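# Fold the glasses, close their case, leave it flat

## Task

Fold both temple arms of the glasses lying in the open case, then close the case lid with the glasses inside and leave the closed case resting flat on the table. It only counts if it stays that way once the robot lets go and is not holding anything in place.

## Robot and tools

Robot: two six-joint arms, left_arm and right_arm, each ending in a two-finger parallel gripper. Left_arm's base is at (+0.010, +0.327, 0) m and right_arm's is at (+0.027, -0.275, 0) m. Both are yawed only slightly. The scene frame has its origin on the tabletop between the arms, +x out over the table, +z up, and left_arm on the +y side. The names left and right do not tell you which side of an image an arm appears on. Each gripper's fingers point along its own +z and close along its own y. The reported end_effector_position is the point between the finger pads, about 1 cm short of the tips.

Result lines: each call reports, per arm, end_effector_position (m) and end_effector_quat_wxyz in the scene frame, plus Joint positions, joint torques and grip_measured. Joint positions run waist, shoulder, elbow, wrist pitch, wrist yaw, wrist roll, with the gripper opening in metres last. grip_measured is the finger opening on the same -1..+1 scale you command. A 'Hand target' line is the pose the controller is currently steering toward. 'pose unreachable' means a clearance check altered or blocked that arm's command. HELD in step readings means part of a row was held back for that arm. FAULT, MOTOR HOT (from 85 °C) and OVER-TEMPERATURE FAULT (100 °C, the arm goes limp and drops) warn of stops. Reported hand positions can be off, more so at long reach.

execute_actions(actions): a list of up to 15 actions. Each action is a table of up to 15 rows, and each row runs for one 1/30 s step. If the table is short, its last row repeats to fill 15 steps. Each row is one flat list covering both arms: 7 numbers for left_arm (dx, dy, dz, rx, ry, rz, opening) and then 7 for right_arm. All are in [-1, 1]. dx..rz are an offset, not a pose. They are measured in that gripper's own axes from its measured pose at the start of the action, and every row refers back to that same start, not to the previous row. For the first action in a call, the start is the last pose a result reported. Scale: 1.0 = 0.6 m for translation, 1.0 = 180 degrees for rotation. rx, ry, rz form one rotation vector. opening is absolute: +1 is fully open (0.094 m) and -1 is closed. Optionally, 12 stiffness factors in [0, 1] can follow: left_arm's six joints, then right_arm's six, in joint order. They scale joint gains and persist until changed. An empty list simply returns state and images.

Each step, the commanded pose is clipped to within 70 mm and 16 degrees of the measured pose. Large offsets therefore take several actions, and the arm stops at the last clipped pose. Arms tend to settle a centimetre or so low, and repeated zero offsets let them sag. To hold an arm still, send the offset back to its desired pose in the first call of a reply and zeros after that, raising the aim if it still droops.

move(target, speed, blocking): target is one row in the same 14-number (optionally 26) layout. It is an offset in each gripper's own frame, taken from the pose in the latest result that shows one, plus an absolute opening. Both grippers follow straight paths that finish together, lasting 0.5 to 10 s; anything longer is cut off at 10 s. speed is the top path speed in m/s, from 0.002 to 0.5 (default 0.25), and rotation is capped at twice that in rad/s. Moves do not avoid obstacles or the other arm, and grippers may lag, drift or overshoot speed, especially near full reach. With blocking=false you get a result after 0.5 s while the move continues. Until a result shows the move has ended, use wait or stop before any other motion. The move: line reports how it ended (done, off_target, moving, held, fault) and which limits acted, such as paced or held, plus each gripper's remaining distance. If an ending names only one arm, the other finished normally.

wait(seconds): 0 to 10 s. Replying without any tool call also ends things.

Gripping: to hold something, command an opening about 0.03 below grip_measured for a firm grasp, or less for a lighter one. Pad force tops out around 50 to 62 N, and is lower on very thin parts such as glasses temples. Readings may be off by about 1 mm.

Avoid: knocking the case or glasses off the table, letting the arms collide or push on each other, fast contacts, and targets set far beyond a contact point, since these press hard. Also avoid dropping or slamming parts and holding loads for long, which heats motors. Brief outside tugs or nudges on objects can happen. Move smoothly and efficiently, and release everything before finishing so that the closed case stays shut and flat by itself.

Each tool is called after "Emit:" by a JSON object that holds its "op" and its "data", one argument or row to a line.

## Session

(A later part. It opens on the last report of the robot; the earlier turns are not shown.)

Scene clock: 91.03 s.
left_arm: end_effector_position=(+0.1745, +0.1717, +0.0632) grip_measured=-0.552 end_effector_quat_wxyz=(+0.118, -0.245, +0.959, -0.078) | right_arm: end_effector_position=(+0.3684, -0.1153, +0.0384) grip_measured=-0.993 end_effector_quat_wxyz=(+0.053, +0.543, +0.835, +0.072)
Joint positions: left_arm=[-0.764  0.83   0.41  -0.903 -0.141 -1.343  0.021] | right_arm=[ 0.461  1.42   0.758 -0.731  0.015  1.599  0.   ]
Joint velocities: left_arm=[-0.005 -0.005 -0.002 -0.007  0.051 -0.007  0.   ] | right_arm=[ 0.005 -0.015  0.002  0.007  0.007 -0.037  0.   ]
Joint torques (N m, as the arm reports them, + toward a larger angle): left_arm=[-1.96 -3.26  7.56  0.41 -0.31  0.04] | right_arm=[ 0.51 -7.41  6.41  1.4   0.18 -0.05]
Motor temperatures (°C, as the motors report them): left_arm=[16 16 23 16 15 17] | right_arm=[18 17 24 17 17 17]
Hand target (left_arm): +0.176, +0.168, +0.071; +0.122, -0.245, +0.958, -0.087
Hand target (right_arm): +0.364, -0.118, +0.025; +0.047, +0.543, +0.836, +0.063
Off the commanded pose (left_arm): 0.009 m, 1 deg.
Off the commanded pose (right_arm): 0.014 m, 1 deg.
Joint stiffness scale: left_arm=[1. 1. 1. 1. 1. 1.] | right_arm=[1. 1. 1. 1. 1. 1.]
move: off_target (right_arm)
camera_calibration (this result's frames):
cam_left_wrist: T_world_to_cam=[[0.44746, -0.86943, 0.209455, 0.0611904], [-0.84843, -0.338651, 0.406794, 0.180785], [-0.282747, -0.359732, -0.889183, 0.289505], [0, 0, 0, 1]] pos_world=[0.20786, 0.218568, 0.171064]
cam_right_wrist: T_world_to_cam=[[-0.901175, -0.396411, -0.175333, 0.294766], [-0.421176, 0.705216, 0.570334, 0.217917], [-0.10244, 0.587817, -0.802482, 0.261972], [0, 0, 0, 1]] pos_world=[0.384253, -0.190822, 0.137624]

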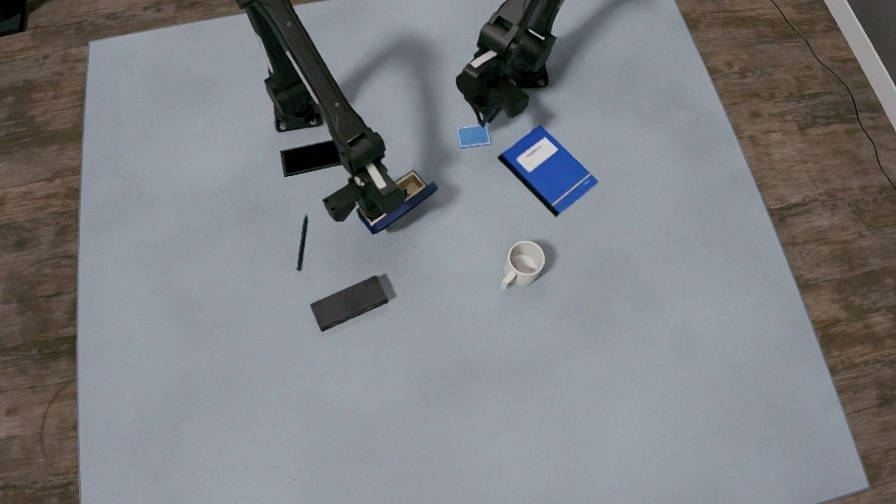

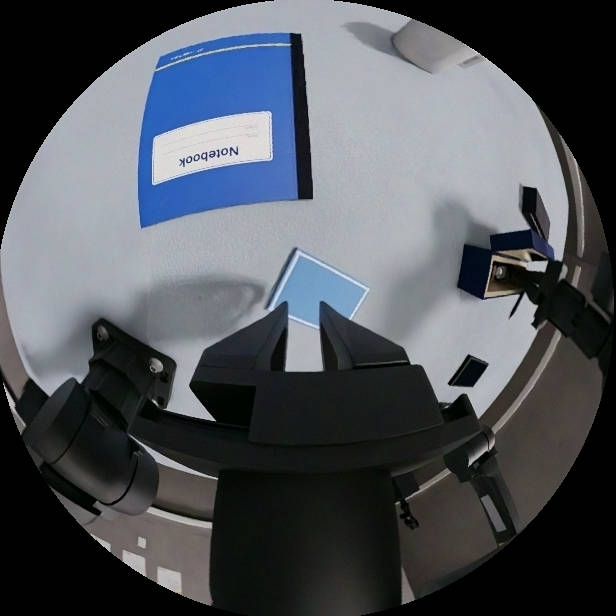

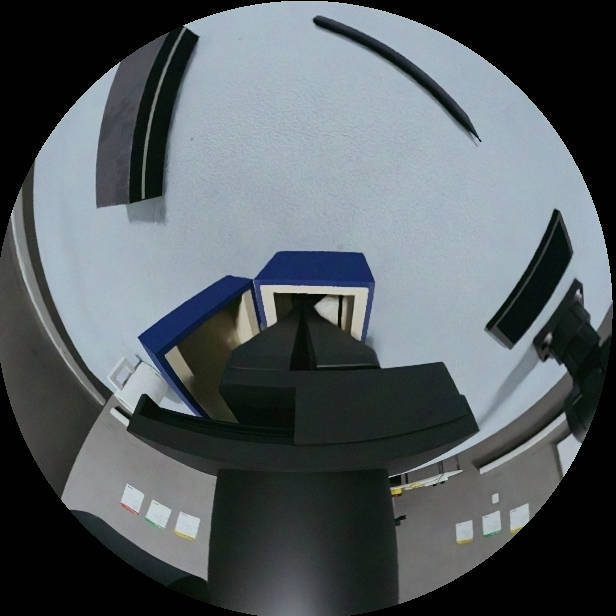

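Emit:
{"op": "move", "data": {
  "target": [0.0,0,0,0,0,0,-0.55,0.0,0.03,-0.2,0,0,0,-1],
  "speed": 0.2
}}

Emit:
{"op": "zoom_image", "data": {
  "camera": "cam_right_wrist",
  "region": [200, 180, 400, 360]
}}

Emit:
{"op": "zoom_image", "data": {
  "camera": "cam_left_wrist",
  "region": [440, 210, 580, 320]
}}

Scene clock: 92.63 s.
left_arm: end_effector_position=(+0.1732, +0.1733, +0.0610) grip_measured=-0.552 end_effector_quat_wxyz=(+0.117, -0.245, +0.960, -0.076) | right_arm: end_effector_position=(+0.3576, -0.1205, +0.1473) grip_measured=-0.993 end_effector_quat_wxyz=(+0.049, +0.543, +0.836, +0.065)
Joint positions: left_arm=[-0.764  0.83   0.404 -0.903 -0.141 -1.343  0.021] | right_arm=[ 0.461  1.239  0.917 -1.086  0.015  1.599  0.   ]
Joint velocities: left_arm=[ 0.005  0.005  0.012  0.007  0.037 -0.037 -0.   ] | right_arm=[-0.015 -0.024 -0.002 -0.007  0.037 -0.051  0.   ]
Joint torques (N m, as the arm reports them, + toward a larger angle): left_arm=[-1.64 -1.99  7.    0.83 -0.27  0.09] | right_arm=[ 1.56 -8.19 11.95 -0.51  0.25  0.05]
Motor temperatures (°C, as the motors report them): left_arm=[16 16 23 16 15 17] | right_arm=[18 17 24 17 17 17]
Hand target (left_arm): +0.175, +0.172, +0.063; +0.118, -0.245, +0.959, -0.078
Hand target (right_arm): +0.364, -0.113, +0.160; +0.052, +0.543, +0.835, +0.072
Off the commanded pose (left_arm): 0.003 m, 0 deg.
Off the commanded pose (right_arm): 0.015 m, 1 deg.
Joint stiffness scale: left_arm=[1. 1. 1. 1. 1. 1.] | right_arm=[1. 1. 1. 1. 1. 1.]
move: off_target (right_arm)
camera_calibration (this result's frames):
cam_left_wrist: T_world_to_cam=[[0.44818, -0.870268, 0.204373, 0.0639768], [-0.847012, -0.340302, 0.408369, 0.180992], [-0.285842, -0.356129, -0.889644, 0.287697], [0, 0, 0, 1]] pos_world=[0.206865, 0.219726, 0.168961]
cam_right_wrist: T_world_to_cam=[[-0.903429, -0.397491, -0.160674, 0.300643], [-0.413517, 0.708885, 0.57139, 0.152479], [-0.113223, 0.582652, -0.804796, 0.354834], [0, 0, 0, 1]] pos_world=[0.374838, -0.195331, 0.24675]

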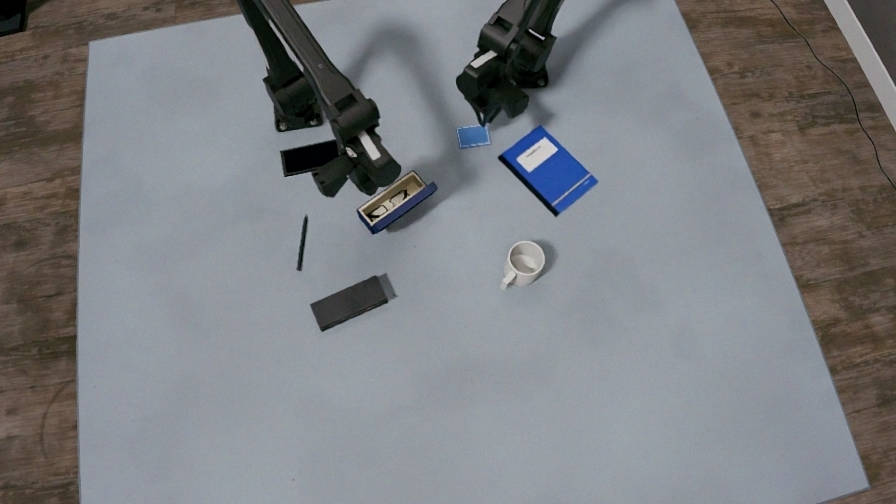

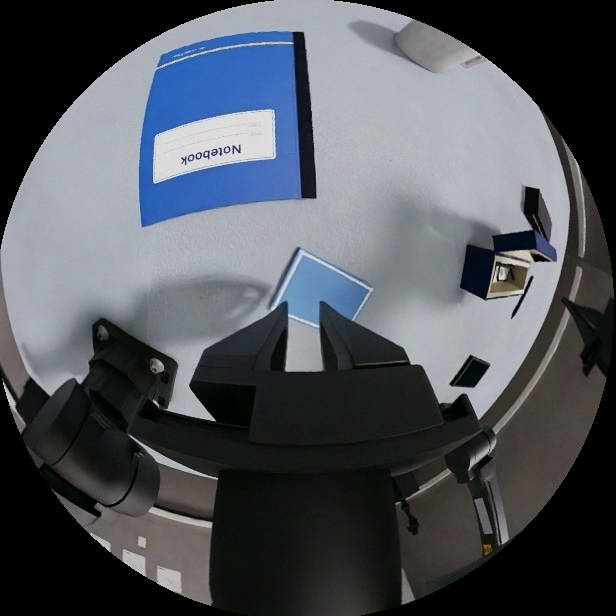

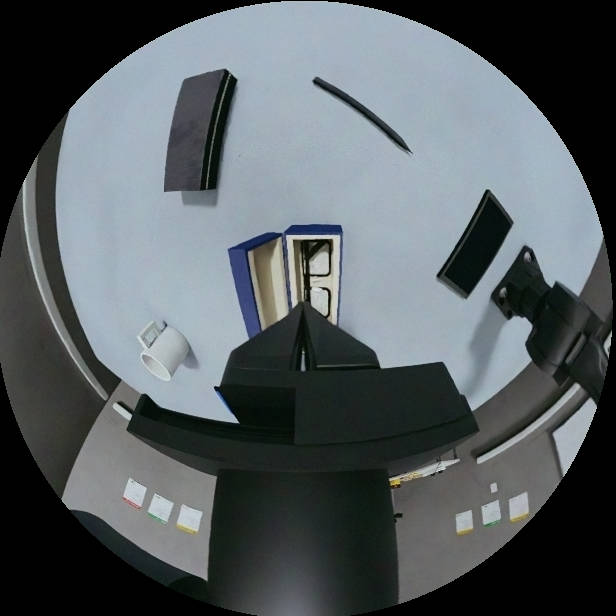

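Region (200, 180, 400, 360) of cam_right_wrist's 616x616 image, scaled by 2.520, with more detail than that image has; it fills the top 454 rows of this view, and the rest is white.

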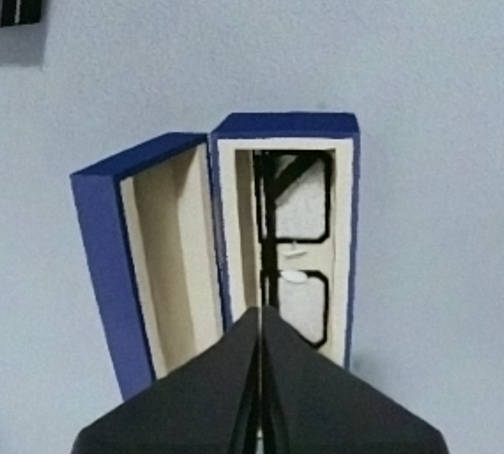

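Region (440, 210, 580, 320) of cam_left_wrist's 616x616 image, scaled by 3.600, with more detail than that image has; it fills the top 396 rows of this view, and the rest is white.

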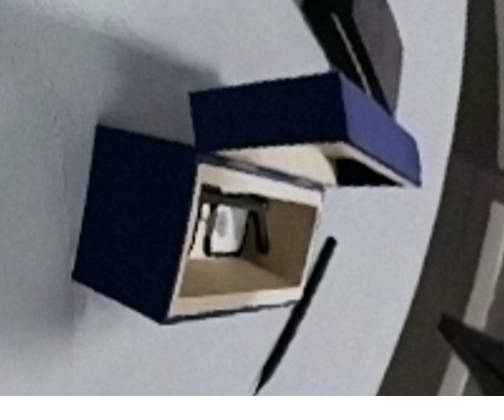

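Emit:
{"op": "move", "data": {
  "target": [0.0,0,-0.02,0,0,0,-0.55,0.085,0.22,0.015,0,0,0,-1],
  "speed": 0.2
}}

Emit:
{"op": "move", "data": {
  "target": [0.0,0,0,0,0,0,-0.55,0,0,0.1,0,0,0,-1],
  "speed": 0.15
}}

Scene clock: 94.60 s.
left_arm: end_effector_position=(+0.1663, +0.1813, +0.0605) grip_measured=-0.552 end_effector_quat_wxyz=(+0.110, -0.244, +0.962, -0.062) | right_arm: end_effector_position=(+0.4485, -0.0293, +0.1465) grip_measured=-0.993 end_effector_quat_wxyz=(+0.044, +0.542, +0.837, +0.062)
Joint positions: left_arm=[-0.764  0.815  0.402 -0.948 -0.141 -1.343  0.021] | right_arm=[ 0.552  1.568  1.249 -1.103  0.024  1.685  0.   ]
Joint velocities: left_arm=[-0.005  0.015  0.002 -0.012 -0.022  0.037 -0.002] | right_arm=[-0.005 -0.005  0.007 -0.007 -0.022 -0.007  0.   ]
Joint torques (N m, as the arm reports them, + toward a larger angle): left_arm=[-2.61 -3.09  8.19  0.4  -0.34 -0.02] | right_arm=[  1.52 -12.75  12.43  -0.25   0.33   0.12]
Motor temperatures (°C, as the motors report them): left_arm=[16 16 23 16 15 17] | right_arm=[18 17 24 17 17 17]
Hand target (left_arm): +0.170, +0.174, +0.072; +0.116, -0.245, +0.960, -0.076
Hand target (right_arm): +0.457, -0.020, +0.156; +0.047, +0.543, +0.836, +0.066
Off the commanded pose (left_arm): 0.014 m, 2 deg.
Off the commanded pose (right_arm): 0.018 m, 1 deg.
Joint stiffness scale: left_arm=[1. 1. 1. 1. 1. 1.] | right_arm=[1. 1. 1. 1. 1. 1.]
move: off_target (left_arm, right_arm)
camera_calibration (this result's frames):
cam_left_wrist: T_world_to_cam=[[0.452084, -0.874814, 0.174126, 0.0761], [-0.838493, -0.350221, 0.417462, 0.177941], [-0.304219, -0.334732, -0.891855, 0.287441], [0, 0, 0, 1]] pos_world=[0.202244, 0.225108, 0.168822]
cam_right_wrist: T_world_to_cam=[[-0.903712, -0.401588, -0.148428, 0.417092], [-0.409104, 0.707751, 0.575953, 0.123128], [-0.126246, 0.581219, -0.803895, 0.317079], [0, 0, 0, 1]] pos_world=[0.467333, -0.103937, 0.245891]

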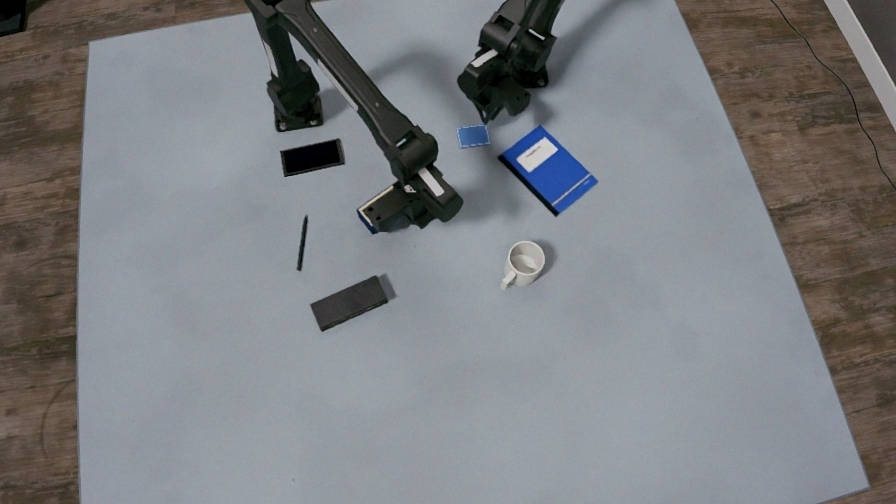

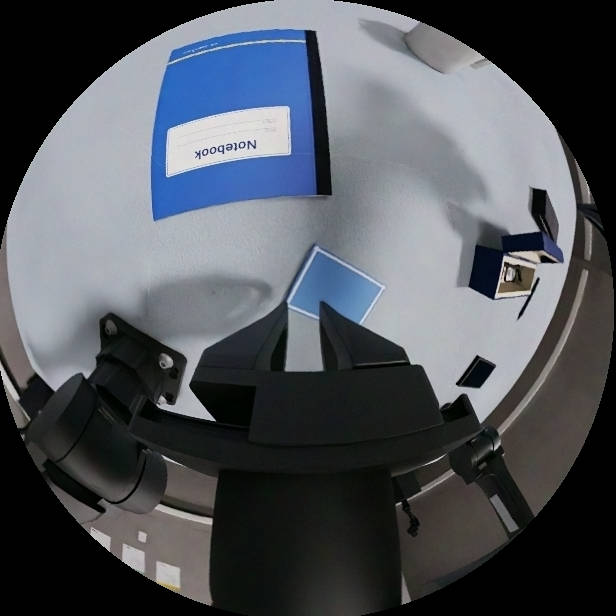

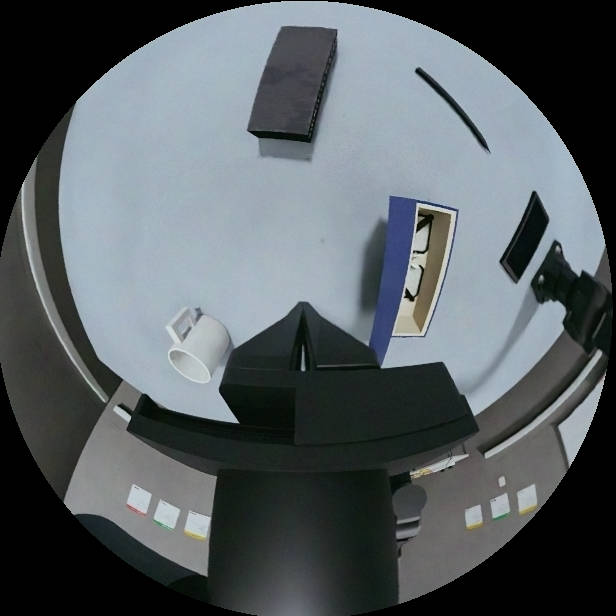

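Scene clock: 95.43 s.
left_arm: end_effector_position=(+0.1650, +0.1829, +0.0584) grip_measured=-0.552 end_effector_quat_wxyz=(+0.108, -0.244, +0.962, -0.059) | right_arm: end_effector_position=(+0.4539, -0.0261, +0.0935) grip_measured=-0.993 end_effector_quat_wxyz=(+0.043, +0.542, +0.837, +0.061)
Joint positions: left_arm=[-0.764  0.815  0.396 -0.948 -0.141 -1.343  0.021] | right_arm=[ 0.552  1.637  1.184 -0.97   0.024  1.685  0.   ]
Joint velocities: left_arm=[ 0.015  0.015 -0.017 -0.027 -0.022 -0.051 -0.001] | right_arm=[ 0.015 -0.015  0.017  0.017 -0.066  0.007 -0.   ]
Joint torques (N m, as the arm reports them, + toward a larger angle): left_arm=[-1.56 -1.72  6.99  0.76 -0.27  0.08] | right_arm=[ -0.13 -13.28   8.07   1.19   0.16  -0.09]
Motor temperatures (°C, as the motors report them): left_arm=[16 16 23 16 15 17] | right_arm=[18 17 24 17 17 17]
Hand target (left_arm): +0.166, +0.181, +0.060; +0.110, -0.244, +0.962, -0.062
Hand target (right_arm): +0.457, -0.027, +0.087; +0.044, +0.542, +0.837, +0.062
Off the commanded pose (left_arm): 0.003 m, 0 deg.
Off the commanded pose (right_arm): 0.007 m, 0 deg.
Joint stiffness scale: left_arm=[1. 1. 1. 1. 1. 1.] | right_arm=[1. 1. 1. 1. 1. 1.]
move: done
camera_calibration (this result's frames):
cam_left_wrist: T_world_to_cam=[[0.452681, -0.875509, 0.169007, 0.0788116], [-0.837038, -0.351915, 0.418955, 0.178225], [-0.307323, -0.331118, -0.89214, 0.285523], [0, 0, 0, 1]] pos_world=[0.201252, 0.226262, 0.166739]
cam_right_wrist: T_world_to_cam=[[-0.903954, -0.401733, -0.146555, 0.415252], [-0.408161, 0.708314, 0.575931, 0.153214], [-0.127563, 0.580433, -0.804254, 0.273847], [0, 0, 0, 1]] pos_world=[0.472837, -0.100653, 0.192859]

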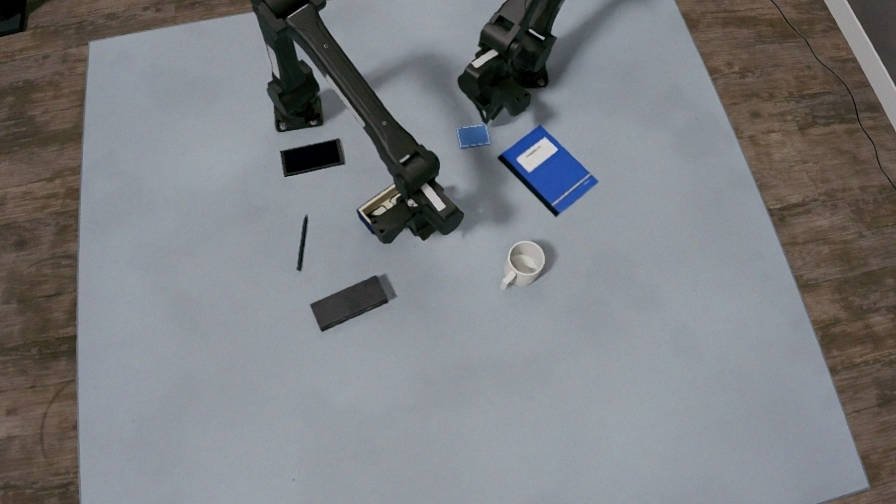

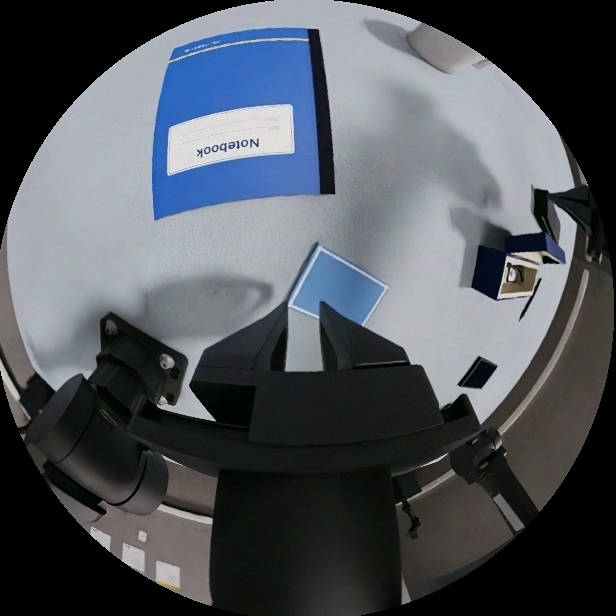

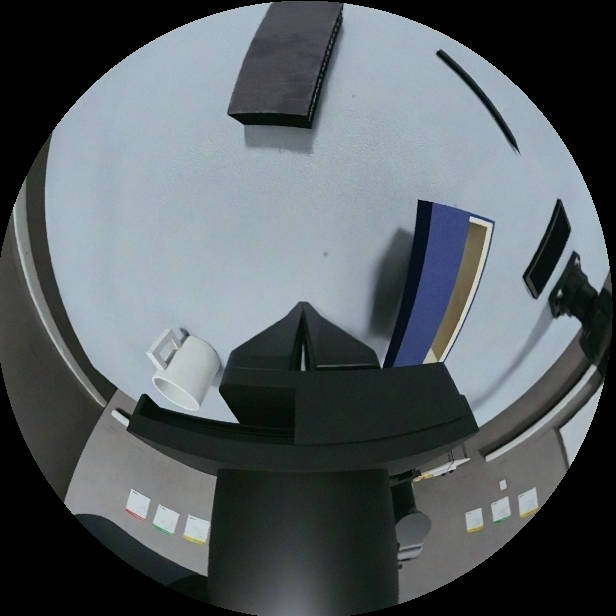

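Emit:
{"op": "move", "data": {
  "target": [0.0,0,0,0,0,0,-0.55,-0.055,-0.16,-0.005,0,0,0,-1],
  "speed": 0.06
}}

Scene clock: 97.97 s.
left_arm: end_effector_position=(+0.1637, +0.1844, +0.0564) grip_measured=-0.552 end_effector_quat_wxyz=(+0.107, -0.244, +0.962, -0.057) | right_arm: end_effector_position=(+0.3799, -0.0917, +0.0870) grip_measured=-0.993 end_effector_quat_wxyz=(+0.044, +0.543, +0.837, +0.057)
Joint positions: left_arm=[-0.764  0.815  0.391 -0.948 -0.141 -1.343  0.021] | right_arm=[ 0.505  1.411  0.906 -0.924  0.022  1.639  0.   ]
Joint velocities: left_arm=[-0.005 -0.015 -0.007 -0.002  0.037 -0.051  0.001] | right_arm=[-0.005  0.005  0.017 -0.027 -0.095  0.066 -0.   ]
Joint torques (N m, as the arm reports them, + toward a larger angle): left_arm=[-1.56 -1.64  6.97  0.77 -0.26  0.09] | right_arm=[ -0.76 -10.42   7.2    1.08   0.01  -0.14]
Motor temperatures (°C, as the motors report them): left_arm=[16 16 23 16 15 17] | right_arm=[18 18 24 17 17 17]
Hand target (left_arm): +0.165, +0.183, +0.058; +0.109, -0.244, +0.962, -0.059
Hand target (right_arm): +0.381, -0.096, +0.085; +0.044, +0.542, +0.837, +0.061
Off the commanded pose (left_arm): 0.003 m, 0 deg.
Off the commanded pose (right_arm): 0.006 m, 0 deg.
Joint stiffness scale: left_arm=[1. 1. 1. 1. 1. 1.] | right_arm=[1. 1. 1. 1. 1. 1.]
move: done
camera_calibration (this result's frames):
cam_left_wrist: T_world_to_cam=[[0.453219, -0.876136, 0.164248, 0.0813209], [-0.835682, -0.353494, 0.42033, 0.178496], [-0.310206, -0.327761, -0.892382, 0.283731], [0, 0, 0, 1]] pos_world=[0.200325, 0.227342, 0.164812]
cam_right_wrist: T_world_to_cam=[[-0.905165, -0.401223, -0.140345, 0.321057], [-0.404873, 0.713277, 0.572114, 0.172771], [-0.12944, 0.574679, -0.808077, 0.297822], [0, 0, 0, 1]] pos_world=[0.39911, -0.16557, 0.186878]

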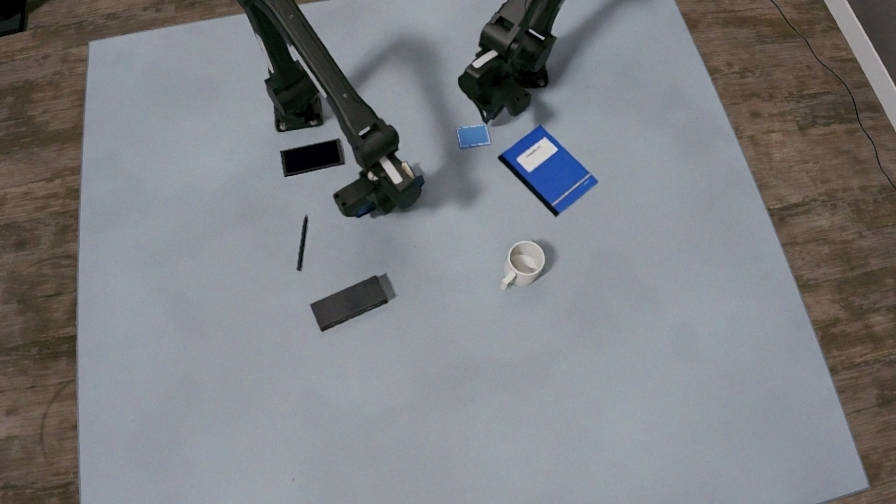

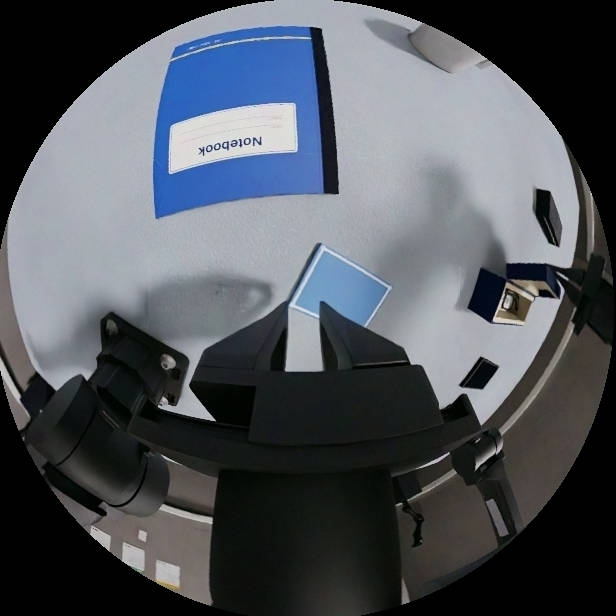

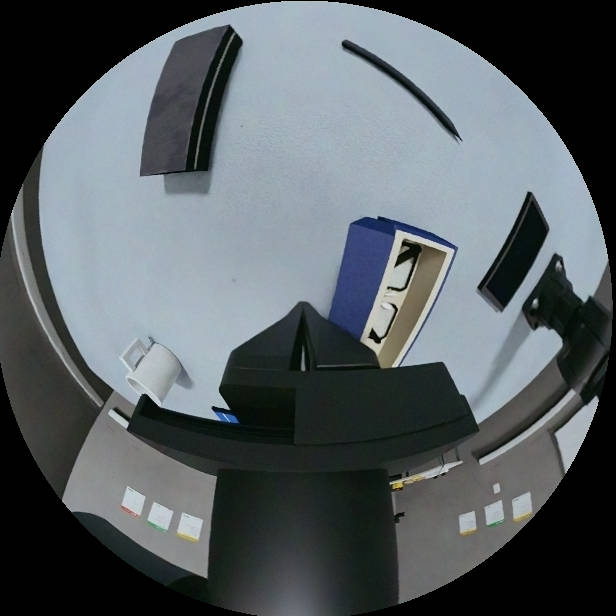

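Emit:
{"op": "move", "data": {
  "target": [0.132,-0.447,0.043,0.184,-0.116,0.442,-1,0,0.02,0,0,0,0,-1],
  "speed": 0.35
}}

Scene clock: 103.83 s.
left_arm: end_effector_position=(+0.2097, -0.0713, +0.0451) grip_measured=-0.978 end_effector_quat_wxyz=(+0.313, +0.447, +0.819, -0.181) | right_arm: end_effector_position=(+0.3796, -0.0919, +0.0846) grip_measured=-0.993 end_effector_quat_wxyz=(+0.042, +0.542, +0.837, +0.054)
Joint positions: left_arm=[-1.036  1.413  0.559  0.02  -0.074 -0.106  0.001] | right_arm=[ 0.505  1.418  0.906 -0.924  0.022  1.638  0.   ]
Joint velocities: left_arm=[-0.015 -0.005  0.012 -0.007  0.007 -0.007  0.   ] | right_arm=[ 0.005 -0.005 -0.002  0.002 -0.037  0.037  0.   ]
Joint torques (N m, as the arm reports them, + toward a larger angle): left_arm=[-1.27 -7.9   7.84  2.55  0.04  0.22] | right_arm=[ 0.41 -8.45 10.82  0.19  0.19 -0.05]
Motor temperatures (°C, as the motors report them): left_arm=[16 16 24 16 15 17] | right_arm=[18 18 24 17 17 17]
Hand target (left_arm): +0.219, -0.089, +0.058; +0.329, +0.449, +0.808, -0.190
Hand target (right_arm): +0.390, -0.087, +0.088; +0.044, +0.543, +0.837, +0.057
Off the commanded pose (left_arm): 0.028 m, 3 deg.
Off the commanded pose (right_arm): 0.013 m, 0 deg.
Joint stiffness scale: left_arm=[1. 1. 1. 1. 1. 1.] | right_arm=[1. 1. 1. 1. 1. 1.]
move: off_target (left_arm, right_arm)
camera_calibration (this result's frames):
cam_left_wrist: T_world_to_cam=[[-0.846655, -0.531883, 0.0166215, 0.142086], [-0.529999, 0.840034, -0.11595, 0.176503], [0.047709, -0.106979, -0.993116, 0.149412], [0, 0, 0, 1]] pos_world=[0.206716, -0.0567113, 0.166487]
cam_right_wrist: T_world_to_cam=[[-0.905487, -0.402689, -0.133925, 0.319873], [-0.402439, 0.714654, 0.572113, 0.173361], [-0.134673, 0.571937, -0.809167, 0.297726], [0, 0, 0, 1]] pos_world=[0.399503, -0.165365, 0.184567]

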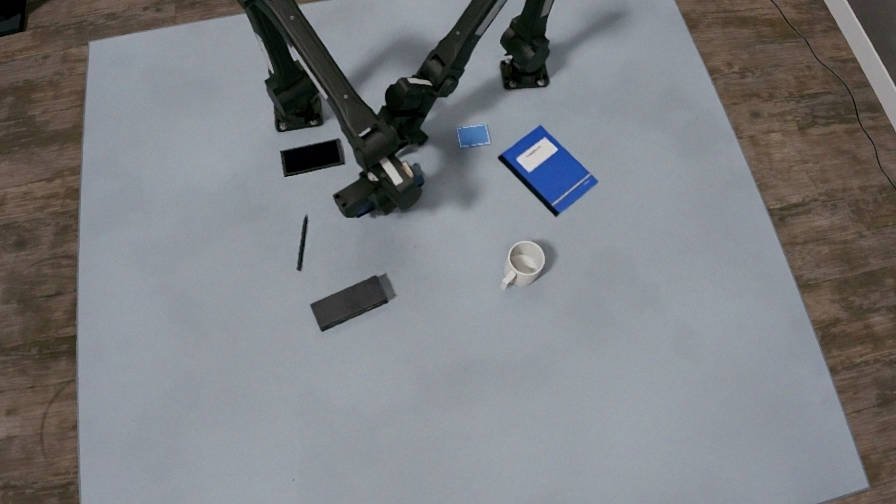

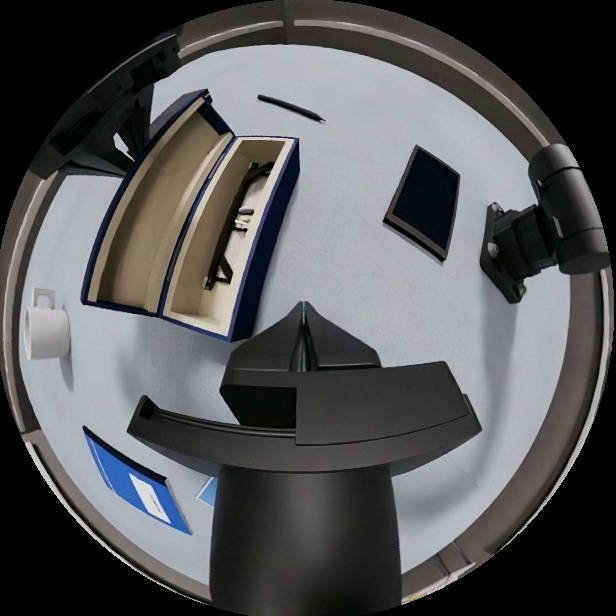

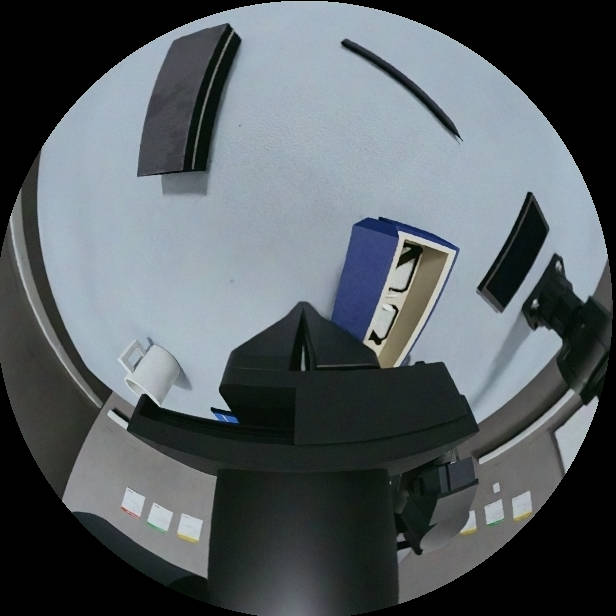

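Emit:
{"op": "move", "data": {
  "target": [-0.098,0.015,0.105,0,0,0.5,-1,0,0,0,0,0,0,-1],
  "speed": 0.35
}}

Scene clock: 108.37 s.
left_arm: end_effector_position=(+0.2490, -0.1274, +0.0315) grip_measured=-0.978 end_effector_quat_wxyz=(+0.344, +0.896, +0.266, +0.089) | right_arm: end_effector_position=(+0.3796, -0.0919, +0.0846) grip_measured=-0.993 end_effector_quat_wxyz=(+0.042, +0.542, +0.837, +0.054)
Joint positions: left_arm=[-1.004  1.606  0.739  0.02  -0.047  1.482  0.001] | right_arm=[ 0.505  1.418  0.906 -0.924  0.022  1.638  0.   ]
Joint velocities: left_arm=[-0.005 -0.005  0.002  0.007 -0.007  0.066  0.001] | right_arm=[-0.005 -0.015 -0.017 -0.002  0.022 -0.051 -0.   ]
Joint torques (N m, as the arm reports them, + toward a larger angle): left_arm=[  0.02 -10.37   8.05   1.31   0.15   0.17] | right_arm=[  0.63 -10.23   8.22   0.37   0.19  -0.03]
Motor temperatures (°C, as the motors report them): left_arm=[16 16 24 17 15 17] | right_arm=[18 18 24 17 17 17]
Hand target (left_arm): +0.263, -0.138, +0.037; +0.349, +0.894, +0.263, +0.094
Hand target (right_arm): +0.380, -0.092, +0.085; +0.042, +0.542, +0.837, +0.054
Off the commanded pose (left_arm): 0.020 m, 1 deg.
Off the commanded pose (right_arm): 0.000 m, 0 deg.
Joint stiffness scale: left_arm=[1. 1. 1. 1. 1. 1.] | right_arm=[1. 1. 1. 1. 1. 1.]
move: off_target (left_arm)
camera_calibration (this result's frames):
cam_left_wrist: T_world_to_cam=[[-0.413176, 0.626068, -0.661305, 0.206665], [0.487467, 0.765441, 0.420091, -0.0368818], [0.769195, -0.148793, -0.62145, -0.0687123], [0, 0, 0, 1]] pos_world=[0.156221, -0.111379, 0.109461]
cam_right_wrist: T_world_to_cam=[[-0.905487, -0.402689, -0.133925, 0.319873], [-0.402439, 0.714654, 0.572113, 0.173361], [-0.134673, 0.571937, -0.809167, 0.297726], [0, 0, 0, 1]] pos_world=[0.399503, -0.165365, 0.184567]

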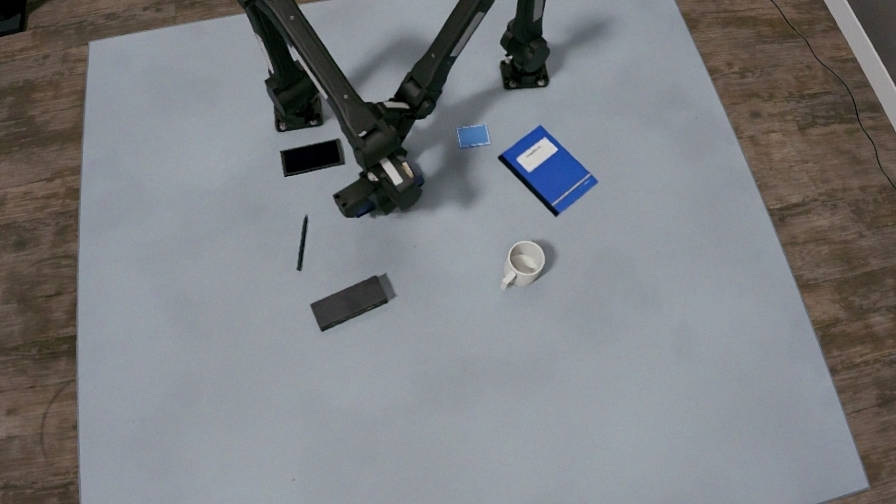

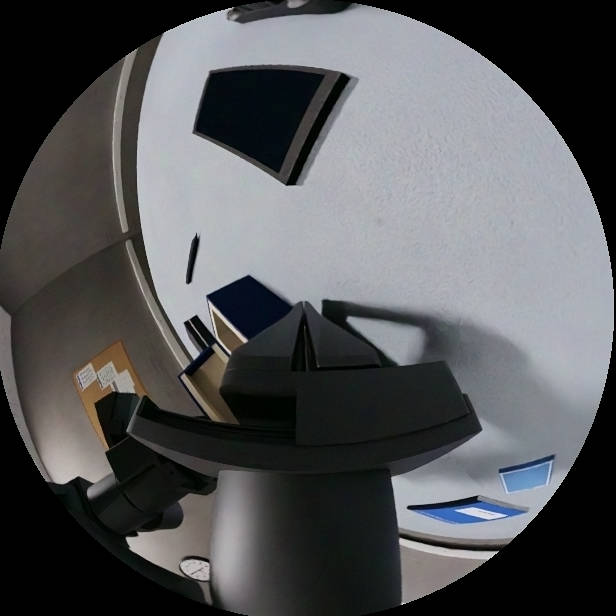

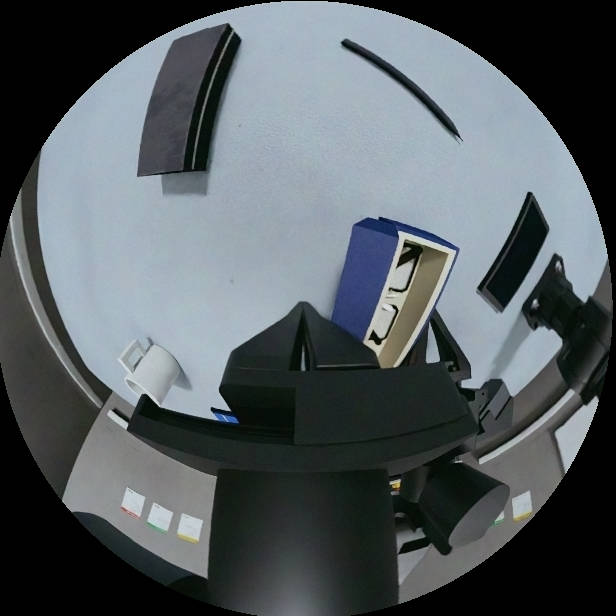

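Now push the lid.

Emit:
{"op": "move", "data": {
  "target": [0,0,0,0,0,0,-1,0,-0.1,-0.015,0,0,0,-1],
  "speed": 0.04
}}

Scene clock: 110.37 s.
left_arm: end_effector_position=(+0.2478, -0.1266, +0.0304) grip_measured=-0.978 end_effector_quat_wxyz=(+0.343, +0.897, +0.264, +0.087) | right_arm: end_effector_position=(+0.3384, -0.1142, +0.0951) grip_measured=-0.993 end_effector_quat_wxyz=(+0.052, +0.543, +0.835, +0.070)
Joint positions: left_arm=[-1.004  1.606  0.736  0.02  -0.043  1.484  0.001] | right_arm=[ 0.505  1.254  0.78  -0.924  0.023  1.641  0.   ]
Joint velocities: left_arm=[-0.005 -0.005  0.002  0.002 -0.007 -0.037  0.   ] | right_arm=[-0.015 -0.005  0.007  0.012  0.066 -0.081  0.   ]
Joint torques (N m, as the arm reports them, + toward a larger angle): left_arm=[ -1.71 -12.2    5.37   1.62  -0.22  -0.02] | right_arm=[ 1.92 -7.76  6.86 -0.28  0.2   0.09]
Motor temperatures (°C, as the motors report them): left_arm=[16 16 24 17 15 17] | right_arm=[18 18 24 17 17 17]
Hand target (left_arm): +0.249, -0.127, +0.032; +0.344, +0.896, +0.266, +0.089
Hand target (right_arm): +0.325, -0.117, +0.087; +0.042, +0.542, +0.837, +0.054
Off the commanded pose (left_arm): 0.002 m, 0 deg.
Off the commanded pose (right_arm): 0.017 m, 2 deg.
Joint stiffness scale: left_arm=[1. 1. 1. 1. 1. 1.] | right_arm=[1. 1. 1. 1. 1. 1.]
move: off_target (right_arm)
camera_calibration (this result's frames):
cam_left_wrist: T_world_to_cam=[[-0.41247, 0.628864, -0.659089, 0.205045], [0.49191, 0.762707, 0.419884, -0.0378676], [0.766742, -0.151022, -0.623939, -0.0679596], [0, 0, 0, 1]] pos_world=[0.15531, -0.110327, 0.10864]
cam_right_wrist: T_world_to_cam=[[-0.901311, -0.397871, -0.171281, 0.277591], [-0.420031, 0.706087, 0.570102, 0.171867], [-0.105888, 0.585782, -0.803522, 0.304759], [0, 0, 0, 1]] pos_world=[0.354656, -0.18943, 0.194445]

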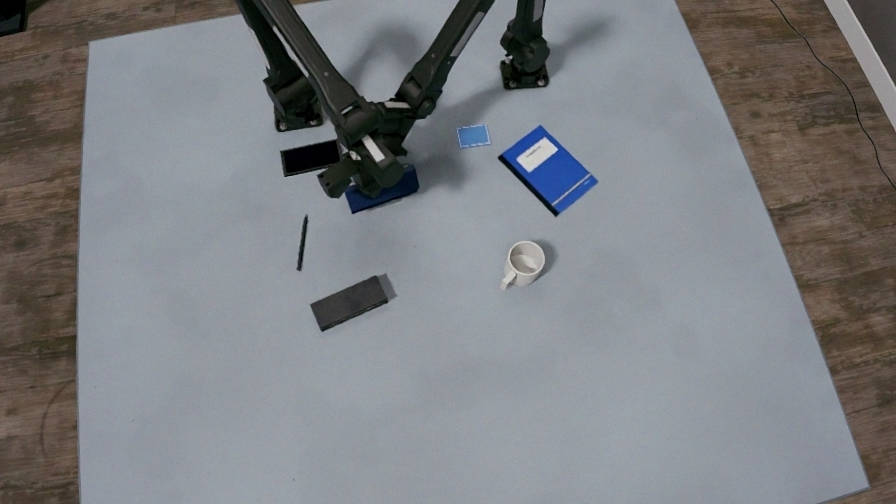

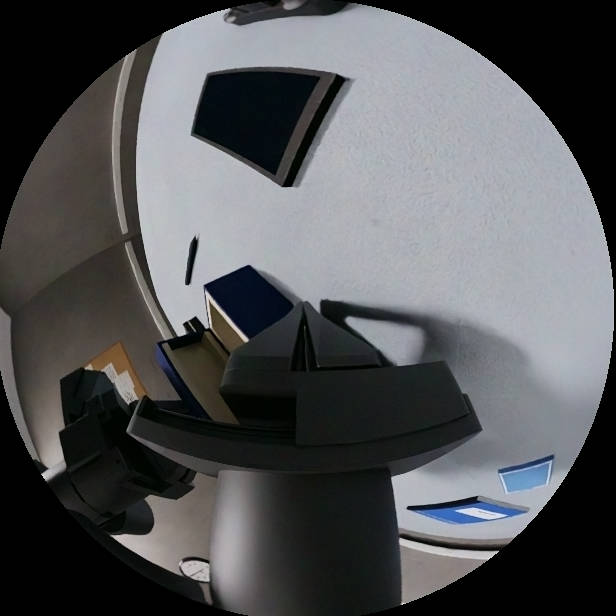

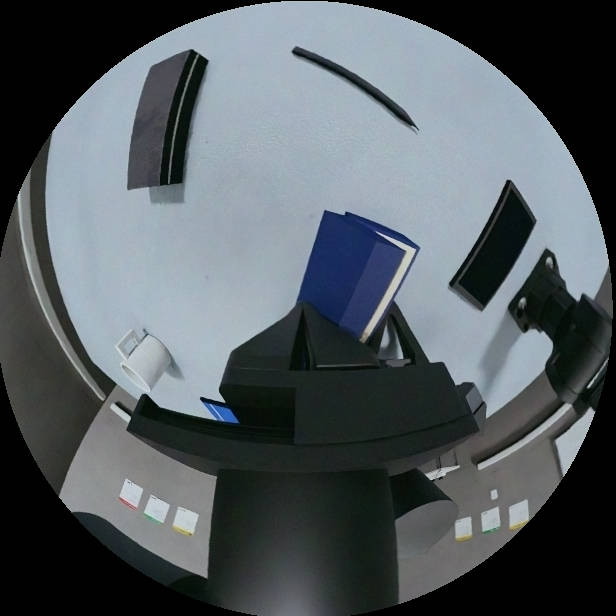

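Emit:
{"op": "execute_actions", "data": {
  "actions": []
}}

Scene clock: 111.73 s.
left_arm: end_effector_position=(+0.2478, -0.1266, +0.0304) grip_measured=-0.978 end_effector_quat_wxyz=(+0.343, +0.897, +0.264, +0.087) | right_arm: end_effector_position=(+0.3384, -0.1142, +0.0951) grip_measured=-0.993 end_effector_quat_wxyz=(+0.052, +0.543, +0.835, +0.070)
Joint positions: left_arm=[-1.004  1.606  0.736  0.02  -0.043  1.484  0.001] | right_arm=[ 0.505  1.254  0.78  -0.924  0.023  1.641  0.   ]
Joint velocities: left_arm=[-0.015 -0.015  0.017 -0.012  0.007 -0.022 -0.001] | right_arm=[ 0.005  0.005  0.002  0.007  0.037  0.022 -0.001]
Joint torques (N m, as the arm reports them, + toward a larger angle): left_arm=[ -1.68 -12.22   5.43   1.62  -0.21  -0.03] | right_arm=[ 1.82 -7.7   6.79 -0.33  0.2   0.07]
Motor temperatures (°C, as the motors report them): left_arm=[16 16 24 17 15 17] | right_arm=[18 18 24 17 17 17]
Hand target (left_arm): +0.249, -0.127, +0.032; +0.344, +0.896, +0.266, +0.089
Hand target (right_arm): +0.325, -0.117, +0.087; +0.042, +0.542, +0.837, +0.054
Off the commanded pose (left_arm): 0.002 m, 0 deg.
Off the commanded pose (right_arm): 0.017 m, 2 deg.
Joint stiffness scale: left_arm=[1. 1. 1. 1. 1. 1.] | right_arm=[1. 1. 1. 1. 1. 1.]
camera_calibration (this result's frames):
cam_left_wrist: T_world_to_cam=[[-0.41247, 0.628864, -0.659089, 0.205045], [0.49191, 0.762707, 0.419884, -0.0378676], [0.766742, -0.151022, -0.623939, -0.0679596], [0, 0, 0, 1]] pos_world=[0.15531, -0.110327, 0.10864]
cam_right_wrist: T_world_to_cam=[[-0.901465, -0.397521, -0.171285, 0.277683], [-0.419752, 0.706209, 0.570155, 0.171782], [-0.105686, 0.585872, -0.803483, 0.304697], [0, 0, 0, 1]] pos_world=[0.35463, -0.189442, 0.19444]

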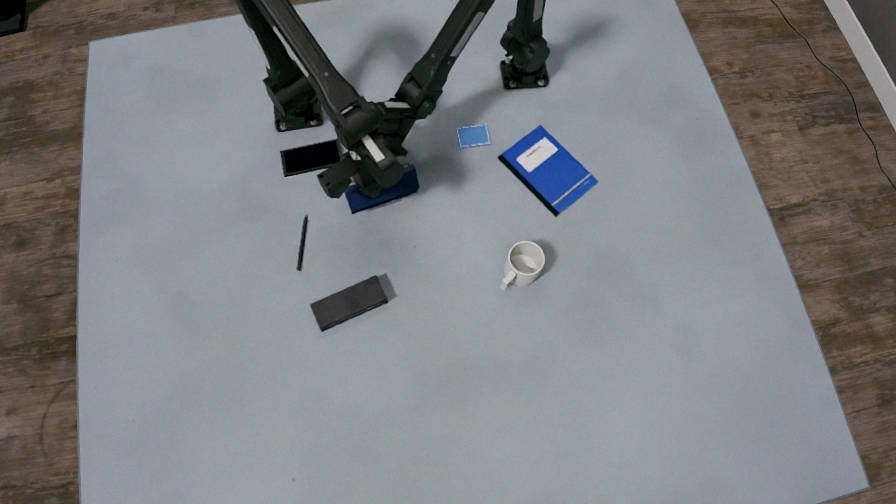

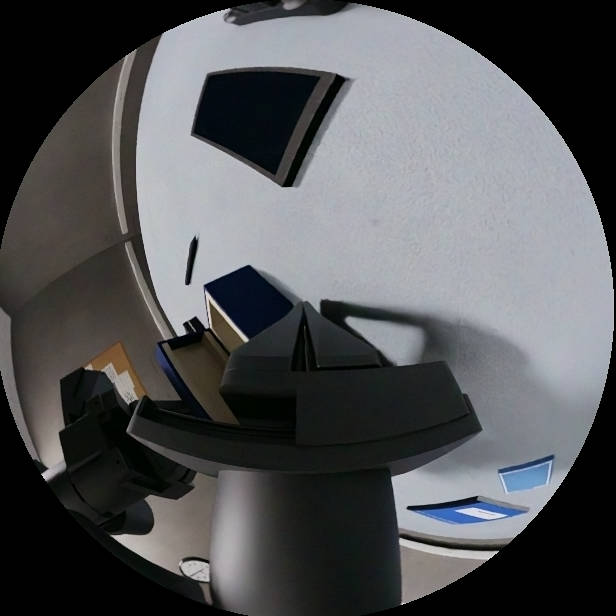

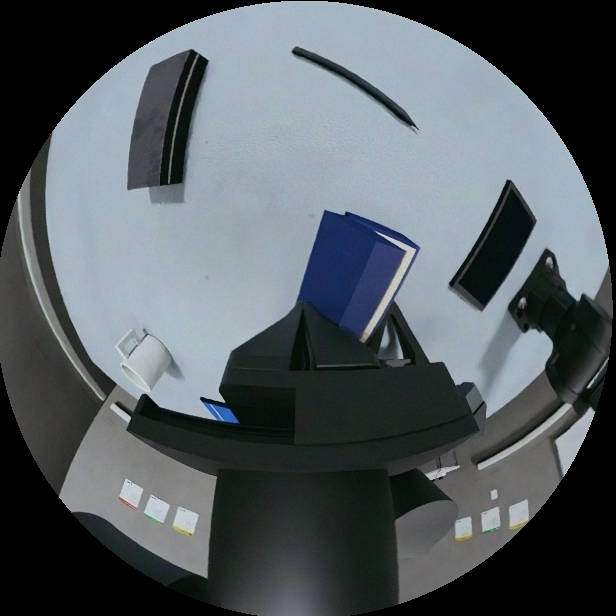

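Emit:
{"op": "move", "data": {
  "target": [0,0,0,0,0,0,-1, 0,-0.06,0,0,0,0,-1],
  "speed": 0.04
}}

Scene clock: 113.30 s.
left_arm: end_effector_position=(+0.2467, -0.1251, +0.0288) grip_measured=-0.978 end_effector_quat_wxyz=(+0.341, +0.898, +0.264, +0.086) | right_arm: end_effector_position=(+0.3108, -0.1290, +0.0908) grip_measured=-0.993 end_effector_quat_wxyz=(+0.053, +0.543, +0.835, +0.072)
Joint positions: left_arm=[-1.004  1.606  0.733  0.02  -0.041  1.484  0.001] | right_arm=[ 0.505  1.166  0.697 -0.924  0.024  1.641  0.   ]
Joint velocities: left_arm=[-0.005  0.024  0.002  0.002 -0.007 -0.022 -0.   ] | right_arm=[-0.005  0.005  0.012 -0.007  0.007  0.007  0.001]
Joint torques (N m, as the arm reports them, + toward a larger angle): left_arm=[ -1.46 -12.04   5.43   1.64  -0.11   0.  ] | right_arm=[ 1.44 -6.85  7.73  0.27  0.21  0.04]
Motor temperatures (°C, as the motors report them): left_arm=[16 16 24 17 15 17] | right_arm=[18 18 24 17 17 17]
Hand target (left_arm): +0.248, -0.127, +0.030; +0.343, +0.897, +0.264, +0.087
Hand target (right_arm): +0.306, -0.129, +0.090; +0.052, +0.543, +0.835, +0.070
Off the commanded pose (left_arm): 0.002 m, 0 deg.
Off the commanded pose (right_arm): 0.005 m, 0 deg.
Joint stiffness scale: left_arm=[1. 1. 1. 1. 1. 1.] | right_arm=[1. 1. 1. 1. 1. 1.]
move: done
camera_calibration (this result's frames):
cam_left_wrist: T_world_to_cam=[[-0.413654, 0.631195, -0.656113, 0.203129], [0.49413, 0.76093, 0.420501, -0.03857], [0.764674, -0.150263, -0.626654, -0.0671802], [0, 0, 0, 1]] pos_world=[0.154455, -0.10896, 0.107396]
cam_right_wrist: T_world_to_cam=[[-0.9007, -0.397113, -0.176182, 0.246499], [-0.422299, 0.705094, 0.569654, 0.173797], [-0.101992, 0.587489, -0.802779, 0.306004], [0, 0, 0, 1]] pos_world=[0.326626, -0.204429, 0.190078]

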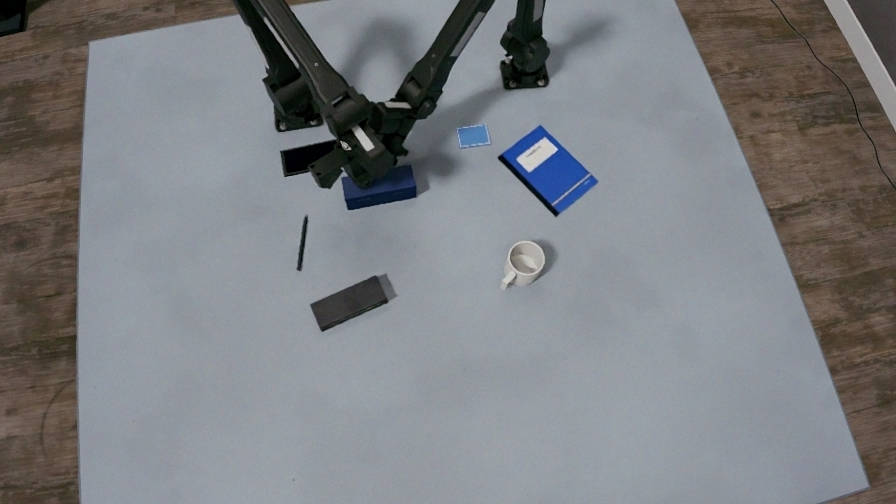

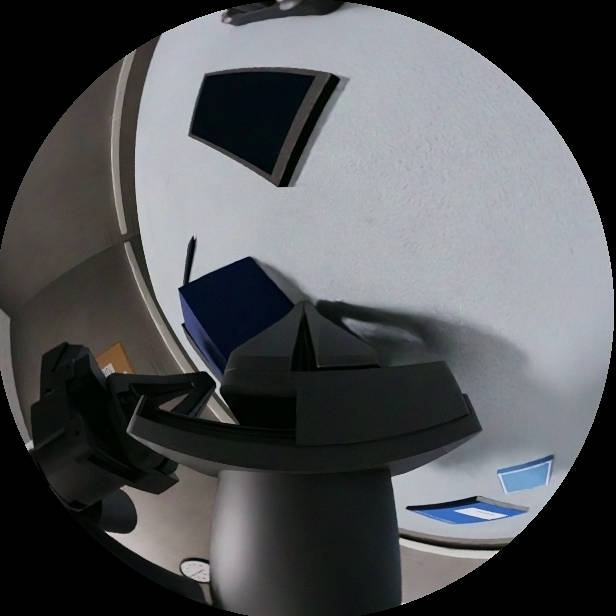

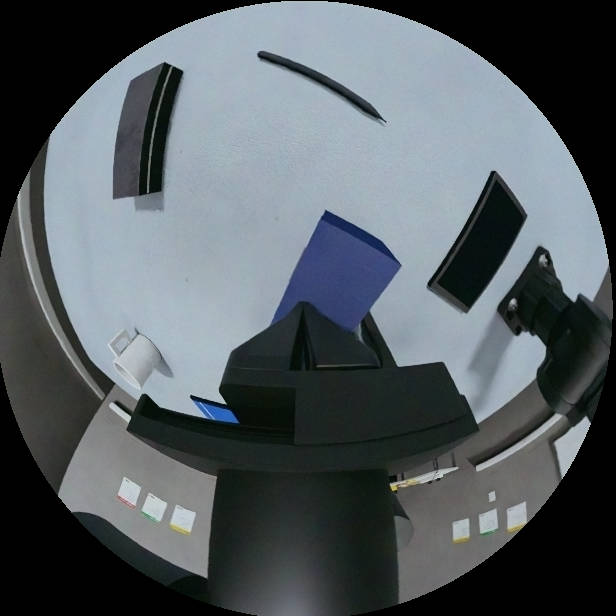

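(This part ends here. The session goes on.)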